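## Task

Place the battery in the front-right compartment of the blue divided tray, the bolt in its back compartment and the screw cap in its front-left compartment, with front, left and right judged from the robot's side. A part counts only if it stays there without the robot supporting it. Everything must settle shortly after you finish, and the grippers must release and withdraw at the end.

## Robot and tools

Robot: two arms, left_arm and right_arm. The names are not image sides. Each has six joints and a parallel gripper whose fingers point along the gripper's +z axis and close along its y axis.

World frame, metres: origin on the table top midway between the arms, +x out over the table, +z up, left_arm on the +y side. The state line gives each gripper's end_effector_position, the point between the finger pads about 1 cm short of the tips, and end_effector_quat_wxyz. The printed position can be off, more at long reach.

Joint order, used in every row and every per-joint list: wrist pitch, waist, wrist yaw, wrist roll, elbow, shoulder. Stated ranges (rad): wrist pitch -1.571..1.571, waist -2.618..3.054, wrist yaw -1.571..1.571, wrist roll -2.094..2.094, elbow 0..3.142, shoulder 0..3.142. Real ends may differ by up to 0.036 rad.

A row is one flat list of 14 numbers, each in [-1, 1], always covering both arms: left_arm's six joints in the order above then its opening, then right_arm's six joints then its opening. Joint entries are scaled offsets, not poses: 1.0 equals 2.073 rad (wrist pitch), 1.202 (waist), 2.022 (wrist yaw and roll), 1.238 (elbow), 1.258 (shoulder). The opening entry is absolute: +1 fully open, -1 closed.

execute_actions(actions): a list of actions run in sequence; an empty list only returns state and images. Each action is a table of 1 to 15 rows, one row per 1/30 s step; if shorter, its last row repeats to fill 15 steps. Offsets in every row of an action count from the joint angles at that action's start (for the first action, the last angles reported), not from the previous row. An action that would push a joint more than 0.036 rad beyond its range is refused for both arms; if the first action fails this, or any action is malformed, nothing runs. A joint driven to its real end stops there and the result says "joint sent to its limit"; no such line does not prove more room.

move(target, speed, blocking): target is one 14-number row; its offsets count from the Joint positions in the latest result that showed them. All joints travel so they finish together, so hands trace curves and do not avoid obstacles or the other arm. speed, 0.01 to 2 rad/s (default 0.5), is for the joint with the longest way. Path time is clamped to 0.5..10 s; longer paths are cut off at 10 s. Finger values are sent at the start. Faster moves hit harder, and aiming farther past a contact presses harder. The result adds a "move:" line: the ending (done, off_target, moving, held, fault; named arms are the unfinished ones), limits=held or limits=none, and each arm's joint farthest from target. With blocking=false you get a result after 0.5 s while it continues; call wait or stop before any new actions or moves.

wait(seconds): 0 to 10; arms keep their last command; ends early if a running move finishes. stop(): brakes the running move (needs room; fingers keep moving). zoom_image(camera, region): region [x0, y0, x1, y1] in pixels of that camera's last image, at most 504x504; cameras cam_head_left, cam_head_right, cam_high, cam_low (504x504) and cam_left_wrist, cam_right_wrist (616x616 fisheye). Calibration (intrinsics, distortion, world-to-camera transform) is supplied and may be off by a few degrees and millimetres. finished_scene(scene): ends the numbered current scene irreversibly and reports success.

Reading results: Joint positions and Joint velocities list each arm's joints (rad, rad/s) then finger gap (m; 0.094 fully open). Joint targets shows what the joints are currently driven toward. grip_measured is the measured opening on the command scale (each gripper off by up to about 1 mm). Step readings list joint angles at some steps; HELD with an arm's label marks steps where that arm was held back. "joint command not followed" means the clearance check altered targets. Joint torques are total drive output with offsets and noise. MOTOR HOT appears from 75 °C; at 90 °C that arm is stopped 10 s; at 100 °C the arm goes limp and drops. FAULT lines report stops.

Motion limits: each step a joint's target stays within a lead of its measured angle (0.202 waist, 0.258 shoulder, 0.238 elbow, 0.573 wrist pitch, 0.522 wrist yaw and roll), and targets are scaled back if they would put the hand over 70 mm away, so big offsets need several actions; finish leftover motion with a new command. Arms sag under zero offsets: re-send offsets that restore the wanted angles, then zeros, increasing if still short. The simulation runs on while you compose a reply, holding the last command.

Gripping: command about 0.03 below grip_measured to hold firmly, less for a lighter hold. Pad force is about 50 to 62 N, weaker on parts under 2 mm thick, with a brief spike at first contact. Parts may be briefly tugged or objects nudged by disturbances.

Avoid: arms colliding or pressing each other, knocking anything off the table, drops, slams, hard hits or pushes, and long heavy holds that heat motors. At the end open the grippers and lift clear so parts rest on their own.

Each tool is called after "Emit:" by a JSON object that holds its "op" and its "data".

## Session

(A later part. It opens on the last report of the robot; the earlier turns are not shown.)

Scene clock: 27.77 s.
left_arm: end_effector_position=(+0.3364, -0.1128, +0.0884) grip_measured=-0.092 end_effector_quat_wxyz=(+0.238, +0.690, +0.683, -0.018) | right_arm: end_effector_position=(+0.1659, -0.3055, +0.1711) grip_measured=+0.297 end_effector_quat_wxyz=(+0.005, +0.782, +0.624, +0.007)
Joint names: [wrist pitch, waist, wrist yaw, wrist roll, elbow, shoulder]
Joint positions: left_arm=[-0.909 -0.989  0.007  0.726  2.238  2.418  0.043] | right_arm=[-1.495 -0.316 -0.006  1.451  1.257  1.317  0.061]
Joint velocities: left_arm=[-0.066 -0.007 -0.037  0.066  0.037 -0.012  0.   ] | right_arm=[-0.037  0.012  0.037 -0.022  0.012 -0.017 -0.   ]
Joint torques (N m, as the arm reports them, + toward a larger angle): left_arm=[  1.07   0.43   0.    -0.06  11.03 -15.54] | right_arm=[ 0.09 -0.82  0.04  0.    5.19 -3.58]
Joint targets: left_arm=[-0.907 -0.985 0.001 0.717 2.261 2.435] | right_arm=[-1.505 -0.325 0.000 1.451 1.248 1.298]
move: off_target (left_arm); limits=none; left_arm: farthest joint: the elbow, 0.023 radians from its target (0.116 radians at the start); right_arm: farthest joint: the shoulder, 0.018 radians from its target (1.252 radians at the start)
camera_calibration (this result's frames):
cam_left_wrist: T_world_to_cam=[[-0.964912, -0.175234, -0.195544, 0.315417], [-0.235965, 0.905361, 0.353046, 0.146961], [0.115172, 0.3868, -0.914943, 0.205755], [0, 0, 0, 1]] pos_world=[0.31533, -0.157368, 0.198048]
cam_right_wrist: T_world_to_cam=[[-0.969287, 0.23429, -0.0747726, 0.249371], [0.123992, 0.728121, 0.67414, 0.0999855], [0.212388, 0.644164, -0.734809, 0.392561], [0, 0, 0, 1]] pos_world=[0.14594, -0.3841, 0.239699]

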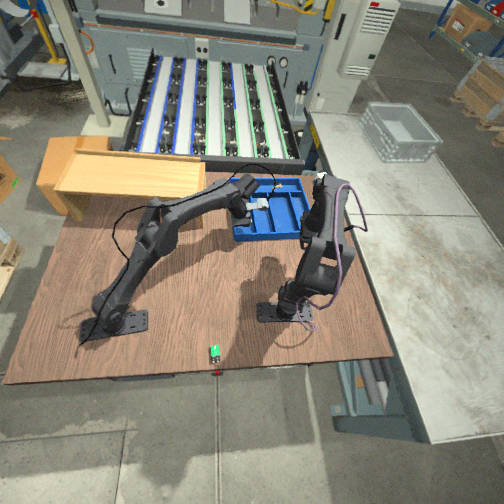

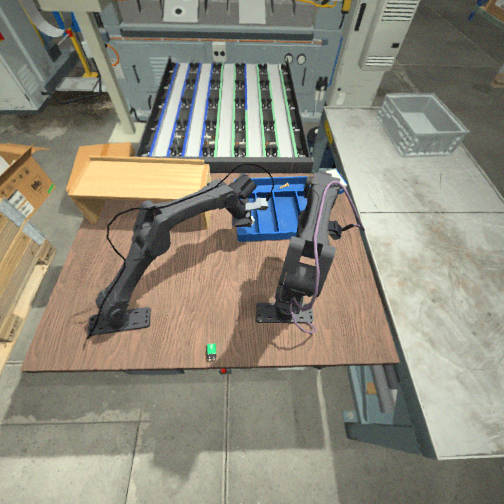

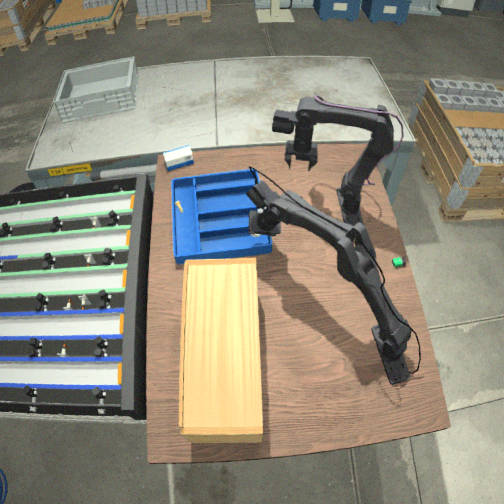

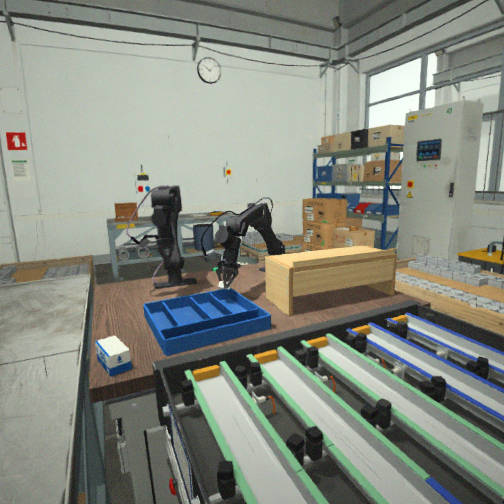

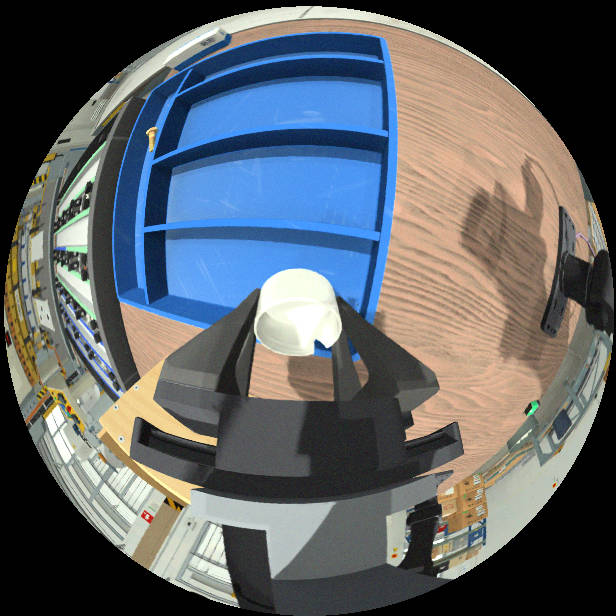

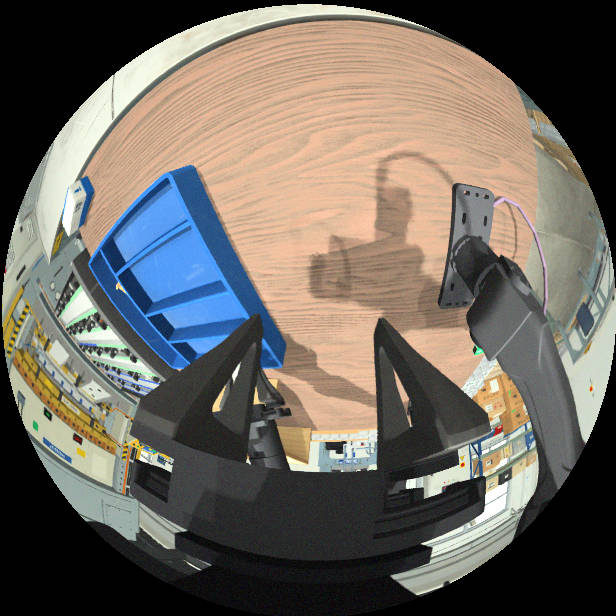

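Emit:
{"op": "move", "data": {"target": [-0.064,0.022,-0.003,0.006,0.195,0.172,-0.115,-0.004,1.0,0.003,0,-0.005,-0.012,0.3], "speed": 0.8}}

Scene clock: 30.63 s.
left_arm: end_effector_position=(+0.3515, -0.1129, +0.0430) grip_measured=-0.092 end_effector_quat_wxyz=(+0.195, +0.692, +0.695, -0.013) | right_arm: end_effector_position=(+0.1053, -0.0820, +0.1711) grip_measured=+0.297 end_effector_quat_wxyz=(-0.001, +0.296, +0.955, +0.009)
Joint names: [wrist pitch, waist, wrist yaw, wrist roll, elbow, shoulder]
Joint positions: left_arm=[-1.02  -0.97   0.007  0.732  2.458  2.615  0.043] | right_arm=[-1.495  0.878 -0.009  1.451  1.257  1.317  0.061]
Joint velocities: left_arm=[-0.066  0.002 -0.037  0.051  0.007  0.002  0.   ] | right_arm=[-0.022 -0.007  0.051 -0.066 -0.017 -0.007  0.002]
Joint torques (N m, as the arm reports them, + toward a larger angle): left_arm=[  0.66   0.51  -0.01   0.13  10.53 -16.25] | right_arm=[ 0.11  0.68  0.07  0.01  5.47 -3.37]
Joint targets: left_arm=[-1.041 -0.963 0.001 0.739 2.479 2.634] | right_arm=[-1.503 0.887 -0.000 1.451 1.251 1.301]
move: off_target (left_arm); limits=none; left_arm: farthest joint: the elbow, 0.021 radians from its target (0.242 radians at the start); right_arm: farthest joint: the shoulder, 0.015 radians from its target (0.015 radians at the start)
camera_calibration (this result's frames):
cam_left_wrist: T_world_to_cam=[[-0.972305, -0.177312, -0.152262, 0.321623], [-0.226458, 0.875841, 0.426169, 0.156792], [0.0577929, 0.448847, -0.891738, 0.188687], [0, 0, 0, 1]] pos_world=[0.337318, -0.164989, 0.150411]
cam_right_wrist: T_world_to_cam=[[-0.57458, -0.815004, -0.0750144, 0.0106926], [-0.630281, 0.382147, 0.675803, -0.00449039], [-0.522116, 0.435583, -0.733255, 0.321416], [0, 0, 0, 1]] pos_world=[0.17113, -0.129573, 0.239517]

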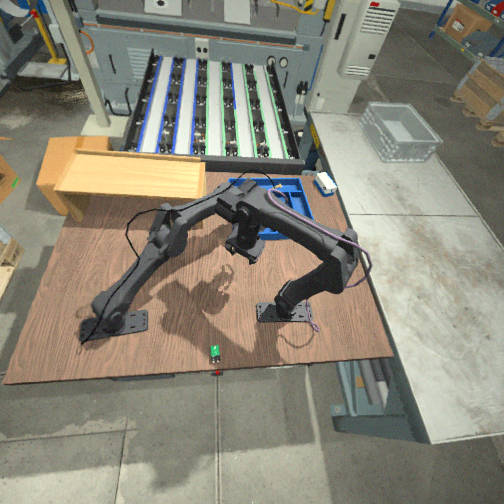

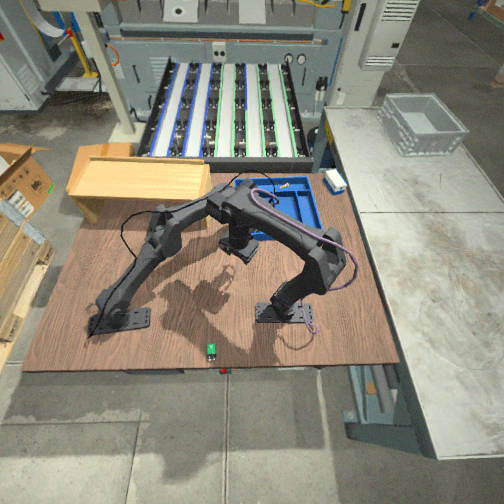

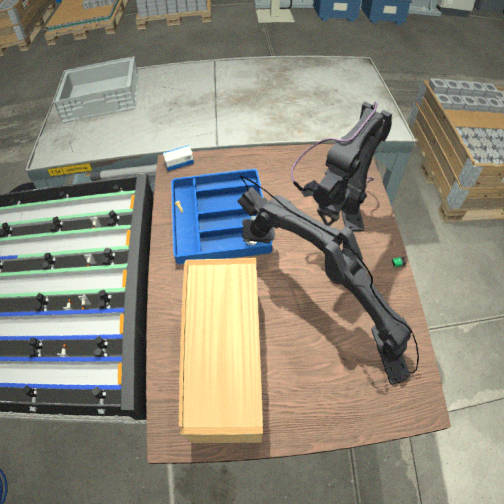

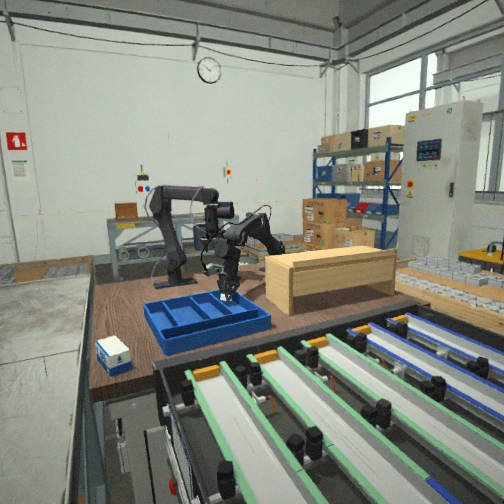

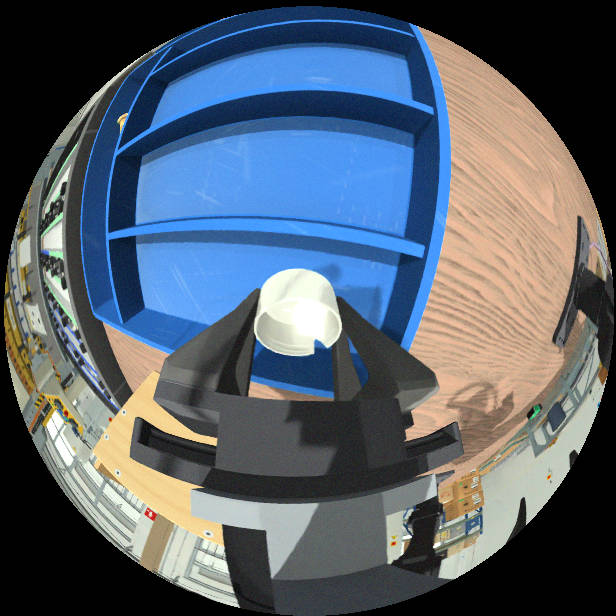

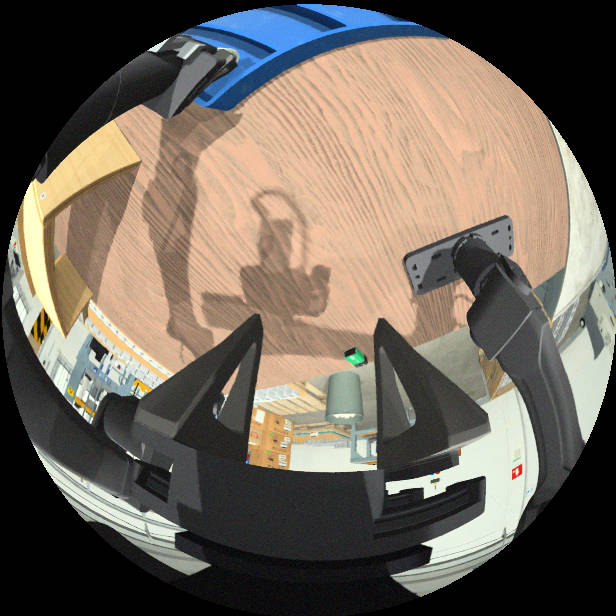

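Emit:
{"op": "move", "data": {"target": [-0.008,0.005,-0.003,0.003,0.015,0.024,-0.115,0.143,0.967,0.003,0,-0.03,0.225,0.3], "speed": 0.9}}

Scene clock: 32.93 s.
left_arm: end_effector_position=(+0.3514, -0.1128, +0.0430) grip_measured=-0.092 end_effector_quat_wxyz=(+0.195, +0.692, +0.695, -0.013) | right_arm: end_effector_position=(-0.1481, +0.0100, +0.1013) grip_measured=+0.297 end_effector_quat_wxyz=(-0.005, -0.276, +0.961, -0.004)
Joint names: [wrist pitch, waist, wrist yaw, wrist roll, elbow, shoulder]
Joint positions: left_arm=[-1.021 -0.97   0.007  0.732  2.458  2.615  0.043] | right_arm=[-1.207  2.037 -0.01   1.451  1.228  1.598  0.061]
Joint velocities: left_arm=[ 0.007  0.007  0.095 -0.007 -0.032  0.007 -0.001] | right_arm=[ 0.022  0.007  0.007 -0.007  0.002  0.002 -0.001]
Joint torques (N m, as the arm reports them, + toward a larger angle): left_arm=[  0.76   0.36   0.     0.1   10.26 -15.34] | right_arm=[ 0.24  0.43  0.07  0.01  5.42 -4.56]
Joint targets: left_arm=[-1.037 -0.964 0.001 0.738 2.477 2.645] | right_arm=[-1.198 2.041 -0.003 1.451 1.220 1.600]
move: off_target (left_arm); limits=none; left_arm: farthest joint: the shoulder, 0.031 radians from its target (0.031 radians at the start); right_arm: farthest joint: the elbow, 0.008 radians from its target (0.037 radians at the start)
camera_calibration (this result's frames):
cam_left_wrist: T_world_to_cam=[[-0.972344, -0.177269, -0.152063, 0.321582], [-0.226349, 0.87572, 0.426474, 0.156672], [0.0575642, 0.449099, -0.891626, 0.188733], [0, 0, 0, 1]] pos_world=[0.337286, -0.164954, 0.150364]
cam_right_wrist: T_world_to_cam=[[0.517354, -0.854183, -0.0521233, 0.0946332], [-0.608035, -0.409763, 0.679991, -0.141395], [-0.602195, -0.320103, -0.731366, 0.0933556], [0, 0, 0, 1]] pos_world=[-0.0787138, 0.052779, 0.169357]

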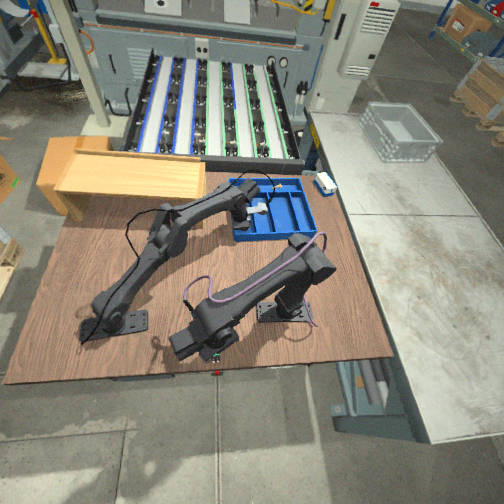

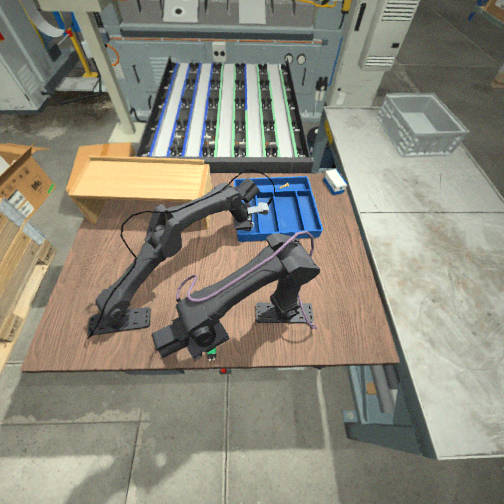

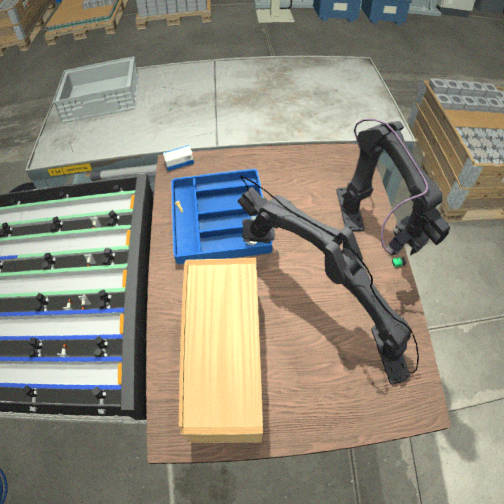

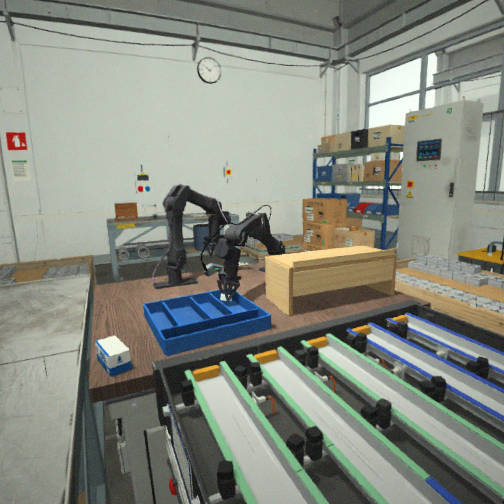

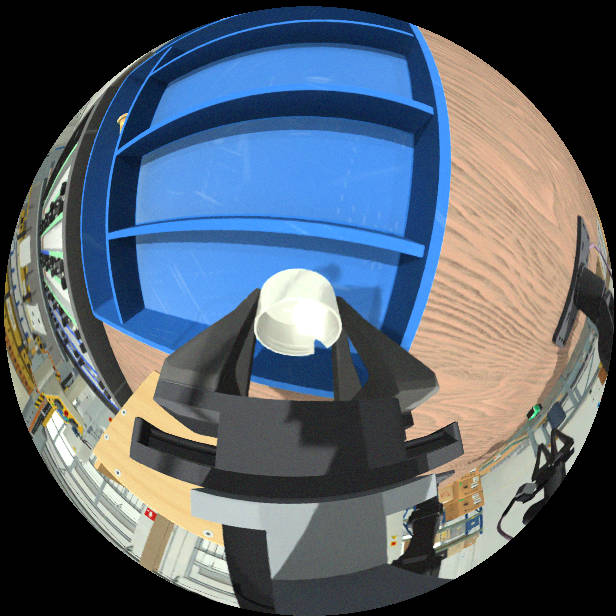

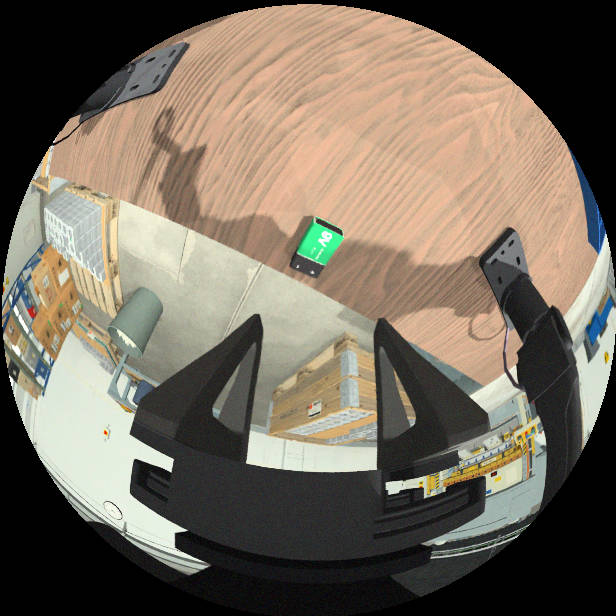

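Emit:
{"op": "move", "data": {"target": [0.012,0.005,-0.003,0.003,-0.034,0.012,-0.115,0.134,-0.027,0.003,0.144,-0.145,0.077,0.1], "speed": 0.35}}

Scene clock: 35.27 s.
left_arm: end_effector_position=(+0.3512, -0.1125, +0.0360) grip_measured=-0.092 end_effector_quat_wxyz=(+0.193, +0.692, +0.695, -0.013) | right_arm: end_effector_position=(-0.1457, +0.0204, +0.0345) grip_measured=+0.103 end_effector_quat_wxyz=(-0.005, -0.125, +0.992, -0.003)
Joint names: [wrist pitch, waist, wrist yaw, wrist roll, elbow, shoulder]
Joint positions: left_arm=[-0.998 -0.97   0.007  0.732  2.432  2.615  0.043] | right_arm=[-0.936  2.014 -0.01   1.736  1.055  1.693  0.052]
Joint velocities: left_arm=[-0.007 -0.012 -0.007  0.037  0.002  0.002  0.001] | right_arm=[ 0.037 -0.012 -0.007 -0.007  0.002 -0.007  0.001]
Joint torques (N m, as the arm reports them, + toward a larger angle): left_arm=[  0.92   0.48  -0.03   0.15   7.26 -16.57] | right_arm=[ 0.25 -0.83  0.04  0.04  5.11 -5.07]
Joint targets: left_arm=[-0.996 -0.964 0.001 0.738 2.416 2.630] | right_arm=[-0.929 2.005 -0.004 1.742 1.048 1.695]
move: done; limits=none; left_arm: farthest joint: the elbow, 0.016 radians from its target (0.042 radians at the start); right_arm: farthest joint: the waist, 0.009 radians from its target (0.033 radians at the start)
camera_calibration (this result's frames):
cam_left_wrist: T_world_to_cam=[[-0.972731, -0.176842, -0.150069, 0.320419], [-0.225251, 0.874511, 0.429525, 0.158692], [0.0552791, 0.451616, -0.890499, 0.183431], [0, 0, 0, 1]] pos_world=[0.337287, -0.164955, 0.143268]
cam_right_wrist: T_world_to_cam=[[0.23391, -0.970814, -0.0529733, 0.0598807], [-0.704421, -0.206774, 0.678996, -0.108377], [-0.670132, -0.121508, -0.732228, 0.0353698], [0, 0, 0, 1]] pos_world=[-0.0666476, 0.0400211, 0.102659]

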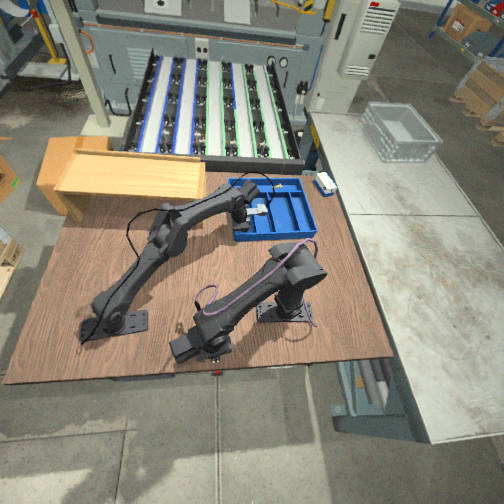

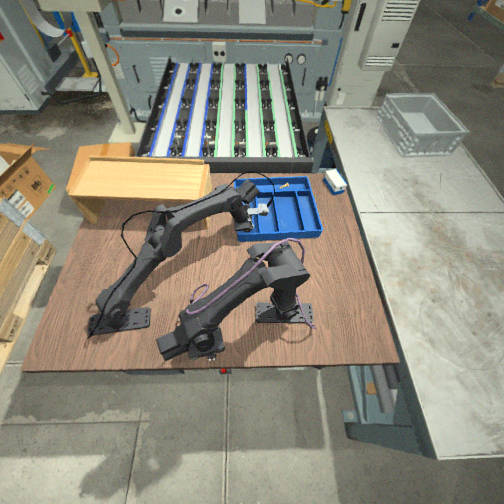

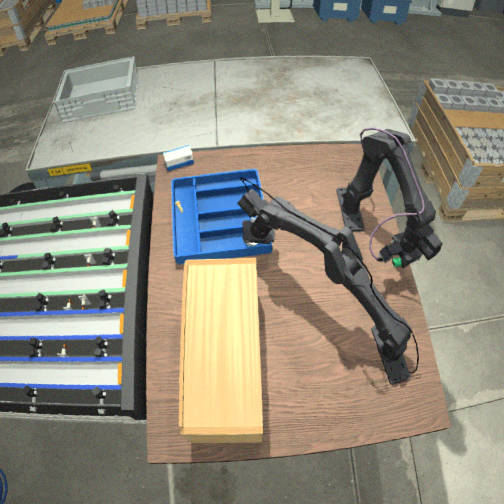

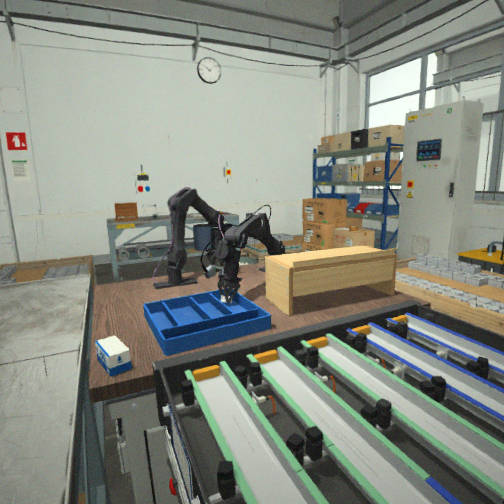

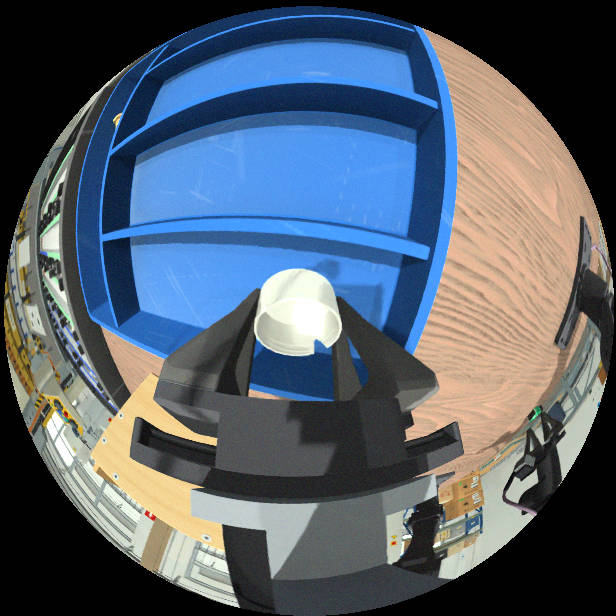

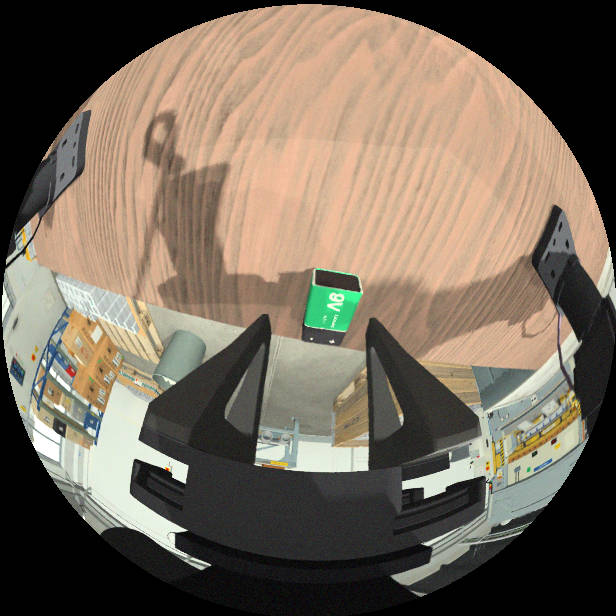

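Emit:
{"op": "move", "data": {"target": [0,0.005,-0.003,0.003,-0.008,0.012,0.12,0.049,-0.017,0.003,0.041,-0.072,0.01,0.1], "speed": 0.15}}

Scene clock: 37.07 s.
left_arm: end_effector_position=(+0.3512, -0.1125, +0.0360) grip_measured=+0.119 end_effector_quat_wxyz=(+0.193, +0.692, +0.695, -0.013) | right_arm: end_effector_position=(-0.1410, +0.0175, +0.0163) grip_measured=+0.103 end_effector_quat_wxyz=(-0.007, -0.081, +0.997, +0.005)
Joint names: [wrist pitch, waist, wrist yaw, wrist roll, elbow, shoulder]
Joint positions: left_arm=[-0.998 -0.97   0.007  0.732  2.432  2.615  0.053] | right_arm=[-0.84   2.003 -0.01   1.813  0.976  1.693  0.052]
Joint velocities: left_arm=[-0.081 -0.002 -0.081  0.007 -0.002 -0.017 -0.   ] | right_arm=[ 0.022  0.007 -0.007  0.022 -0.002  0.002  0.   ]
Joint torques (N m, as the arm reports them, + toward a larger angle): left_arm=[  0.92   0.57  -0.04   0.08   7.91 -16.74] | right_arm=[ 0.2  -0.84  0.05  0.08  4.76 -4.2 ]
Joint targets: left_arm=[-0.998 -0.964 0.001 0.738 2.422 2.630] | right_arm=[-0.834 1.994 -0.004 1.819 0.966 1.706]
move: done; limits=none; left_arm: farthest joint: the shoulder, 0.015 radians from its target (0.015 radians at the start); right_arm: farthest joint: the shoulder, 0.012 radians from its target (0.012 radians at the start)
camera_calibration (this result's frames):
cam_left_wrist: T_world_to_cam=[[-0.972731, -0.176842, -0.150069, 0.320419], [-0.225251, 0.874511, 0.429525, 0.158692], [0.0552791, 0.451616, -0.890499, 0.183431], [0, 0, 0, 1]] pos_world=[0.337287, -0.164955, 0.143268]
cam_right_wrist: T_world_to_cam=[[0.147216, -0.986784, -0.0677046, 0.043313], [-0.715932, -0.153538, 0.681078, -0.0959313], [-0.682472, -0.0517936, -0.729074, 0.0218066], [0, 0, 0, 1]] pos_world=[-0.0601743, 0.029141, 0.0841679]

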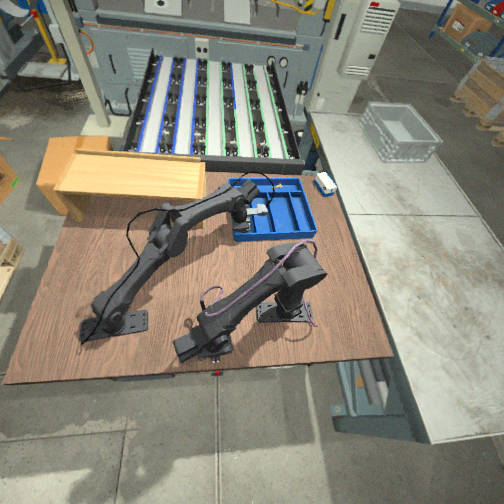

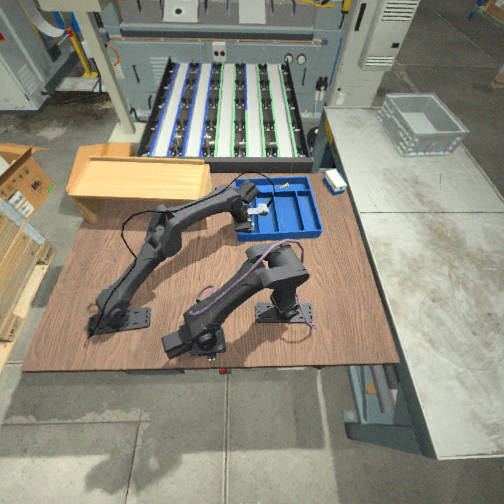

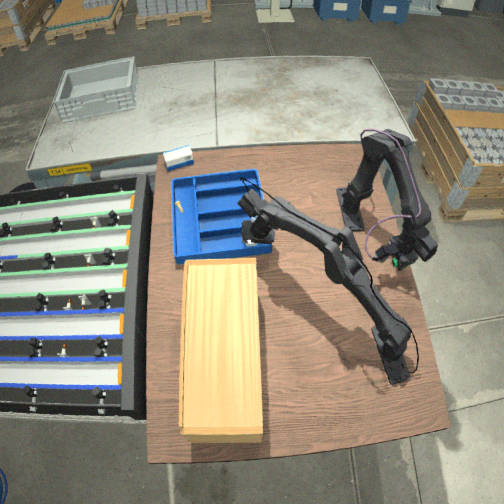

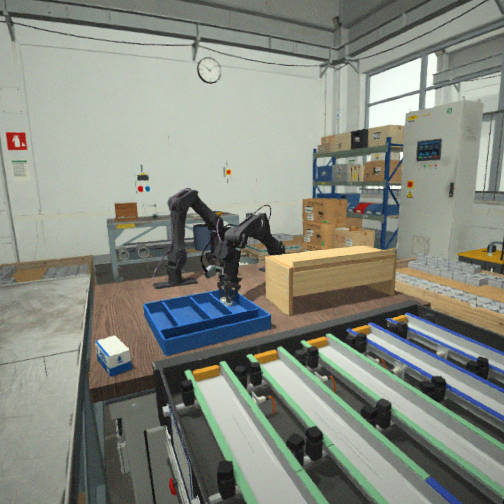

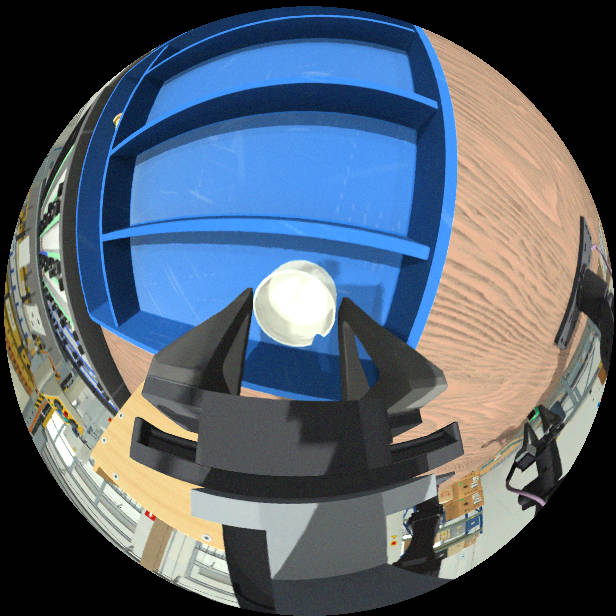

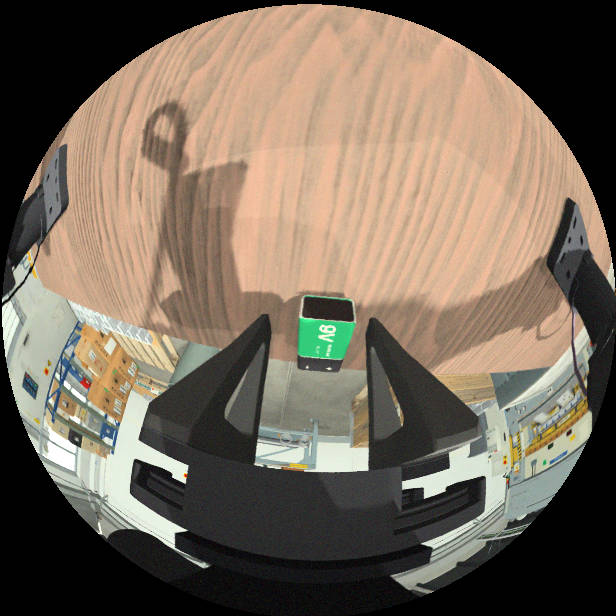

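Emit:
{"op": "move", "data": {"target": [-0.12,0.005,-0.003,0.003,0.22,-0.01,0.12,0.012,-0.007,0.003,0.003,-0.023,0.01,0.0], "speed": 0.3}}

Scene clock: 39.90 s.
left_arm: end_effector_position=(+0.3476, -0.1086, +0.1020) grip_measured=+0.119 end_effector_quat_wxyz=(+0.207, +0.690, +0.693, -0.014) | right_arm: end_effector_position=(-0.1404, +0.0159, +0.0123) grip_measured=+0.003 end_effector_quat_wxyz=(-0.007, -0.081, +0.997, +0.005)
Joint names: [wrist pitch, waist, wrist yaw, wrist roll, elbow, shoulder]
Joint positions: left_arm=[-1.225 -0.97   0.007  0.732  2.687  2.615  0.053] | right_arm=[-0.82   2.003 -0.01   1.814  0.958  1.693  0.047]
Joint velocities: left_arm=[ 0.037  0.007  0.051  0.022 -0.007 -0.002 -0.001] | right_arm=[ 0.081 -0.012  0.037  0.007  0.027  0.007 -0.001]
Joint torques (N m, as the arm reports them, + toward a larger angle): left_arm=[  0.75   0.44  -0.04   0.11   9.84 -18.87] | right_arm=[ 0.24 -0.77  0.05  0.05  4.63 -4.17]
Joint targets: left_arm=[-1.247 -0.964 0.001 0.738 2.704 2.602] | right_arm=[-0.815 1.995 -0.004 1.819 0.947 1.706]
move: off_target (left_arm); limits=none; left_arm: farthest joint: the wrist pitch, 0.021 radians from its target (0.248 radians at the start); right_arm: farthest joint: the shoulder, 0.012 radians from its target (0.012 radians at the start)
camera_calibration (this result's frames):
cam_left_wrist: T_world_to_cam=[[-0.969701, -0.180179, -0.164969, 0.327654], [-0.233292, 0.883366, 0.406497, 0.132222], [0.072486, 0.432666, -0.898635, 0.233408], [0, 0, 0, 1]] pos_world=[0.331654, -0.158752, 0.210053]
cam_right_wrist: T_world_to_cam=[[0.146422, -0.986801, -0.0691667, 0.041275], [-0.715636, -0.15394, 0.681299, -0.0929228], [-0.682954, -0.0502587, -0.728731, 0.0191828], [0, 0, 0, 1]] pos_world=[-0.0594415, 0.0273898, 0.0801422]

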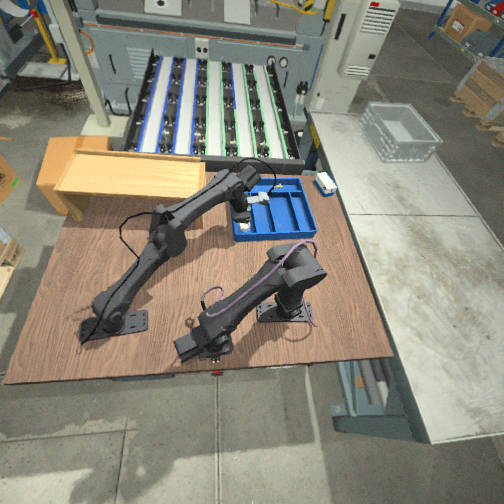

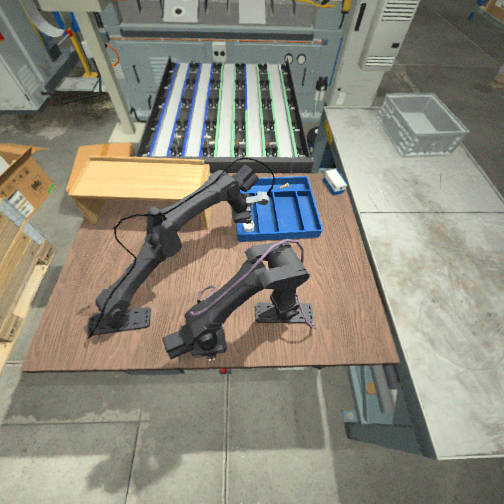

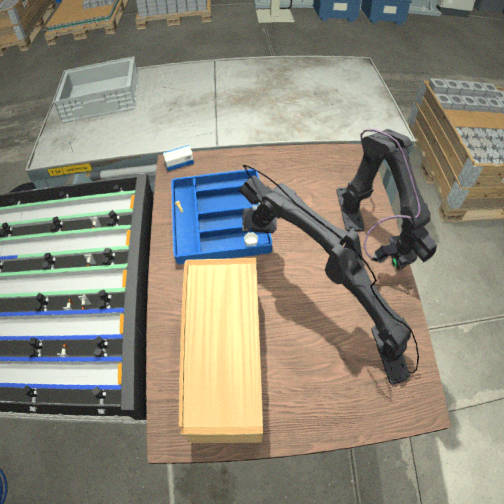

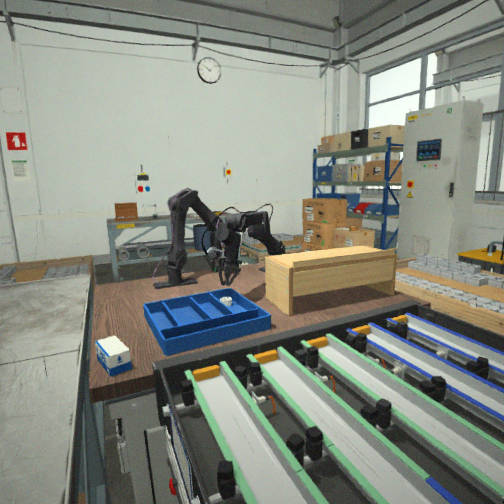

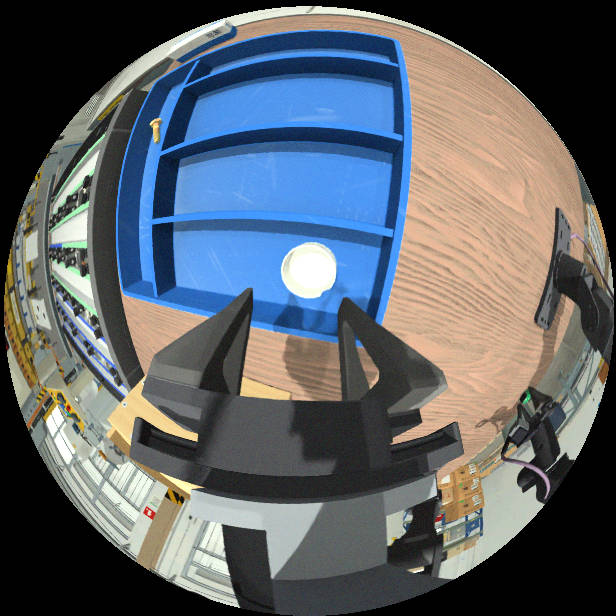

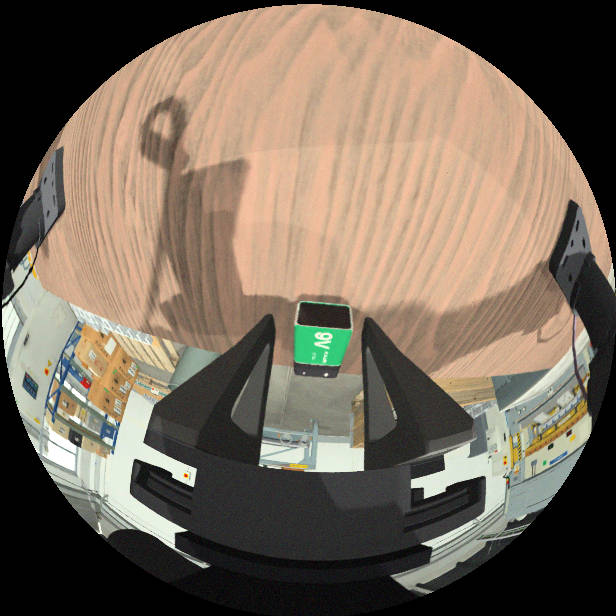

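Emit:
{"op": "execute_actions", "data": {"actions": []}}

Scene clock: 40.37 s.
left_arm: end_effector_position=(+0.3475, -0.1085, +0.1019) grip_measured=+0.119 end_effector_quat_wxyz=(+0.207, +0.690, +0.693, -0.014) | right_arm: end_effector_position=(-0.1404, +0.0159, +0.0123) grip_measured=+0.003 end_effector_quat_wxyz=(-0.007, -0.081, +0.997, +0.005)
Joint names: [wrist pitch, waist, wrist yaw, wrist roll, elbow, shoulder]
Joint positions: left_arm=[-1.226 -0.97   0.007  0.732  2.687  2.615  0.053] | right_arm=[-0.82   2.003 -0.01   1.814  0.958  1.693  0.047]
Joint velocities: left_arm=[-0.007 -0.007 -0.007  0.022  0.007  0.002 -0.   ] | right_arm=[ 0.007  0.027 -0.037 -0.051  0.007 -0.007 -0.   ]
Joint torques (N m, as the arm reports them, + toward a larger angle): left_arm=[  0.76   0.57  -0.02   0.13   9.87 -18.76] | right_arm=[ 0.26 -0.77  0.04  0.05  4.64 -4.18]
Joint targets: left_arm=[-1.247 -0.964 0.001 0.738 2.704 2.602] | right_arm=[-0.815 1.995 -0.004 1.819 0.947 1.706]
camera_calibration (this result's frames):
cam_left_wrist: T_world_to_cam=[[-0.969744, -0.180132, -0.164771, 0.327603], [-0.233187, 0.883251, 0.406806, 0.132087], [0.0722555, 0.43292, -0.898532, 0.233447], [0, 0, 0, 1]] pos_world=[0.331624, -0.158718, 0.210005]
cam_right_wrist: T_world_to_cam=[[0.146422, -0.986801, -0.0691667, 0.041275], [-0.715636, -0.15394, 0.681299, -0.0929228], [-0.682954, -0.0502587, -0.728731, 0.0191828], [0, 0, 0, 1]] pos_world=[-0.0594415, 0.0273898, 0.0801422]

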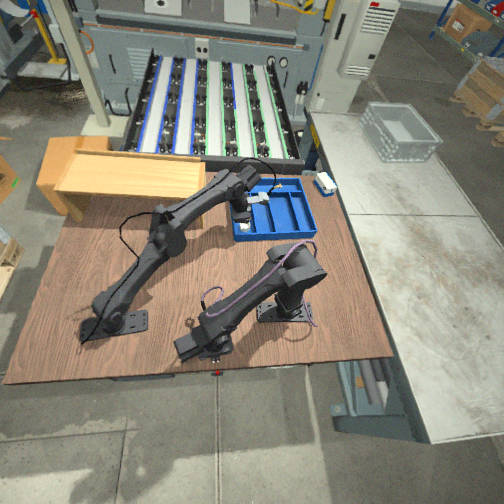

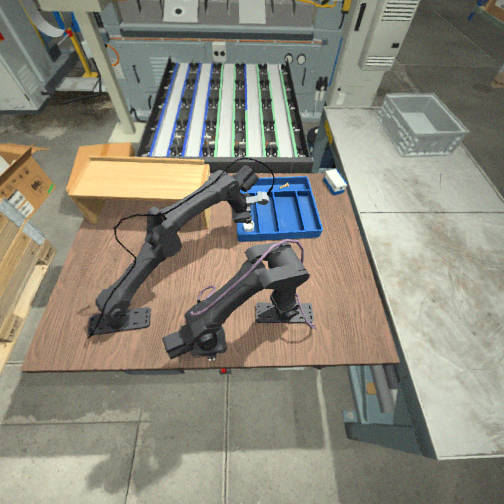

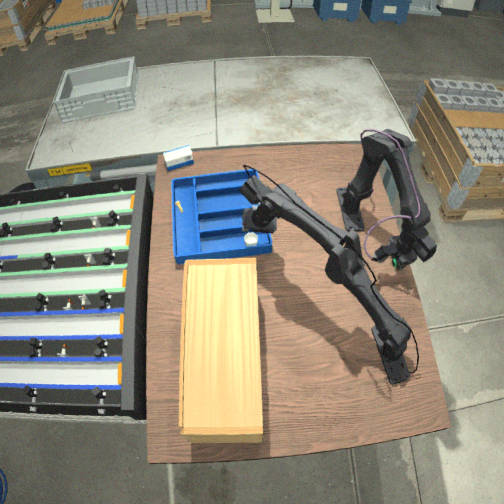

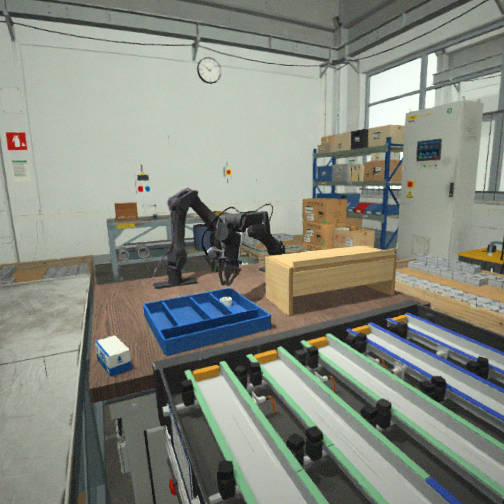

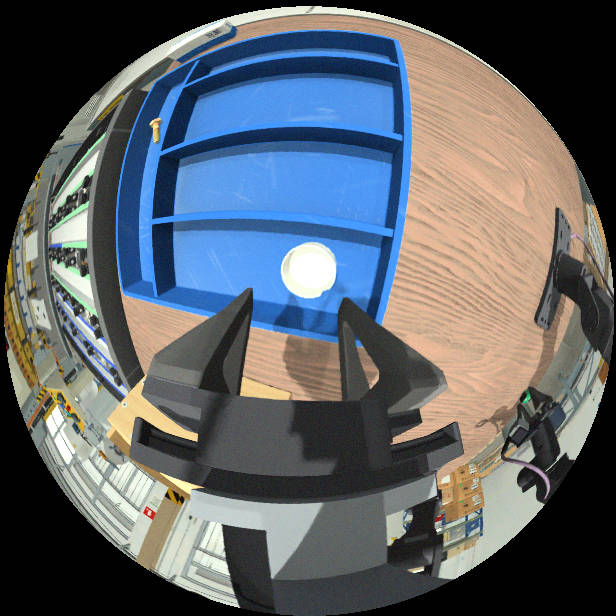

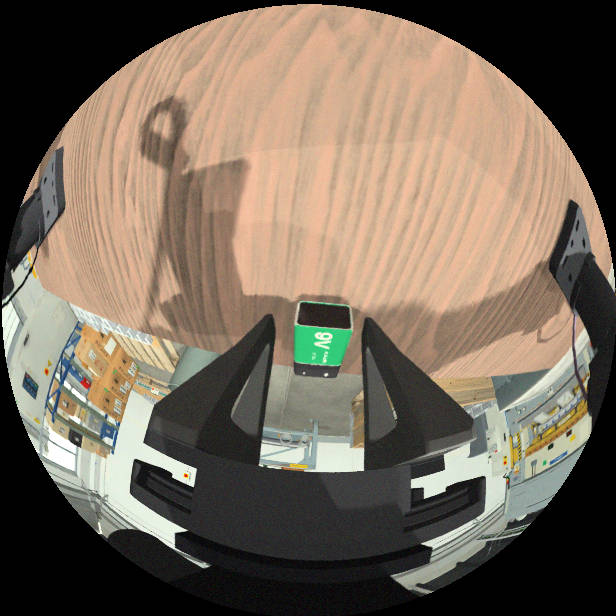

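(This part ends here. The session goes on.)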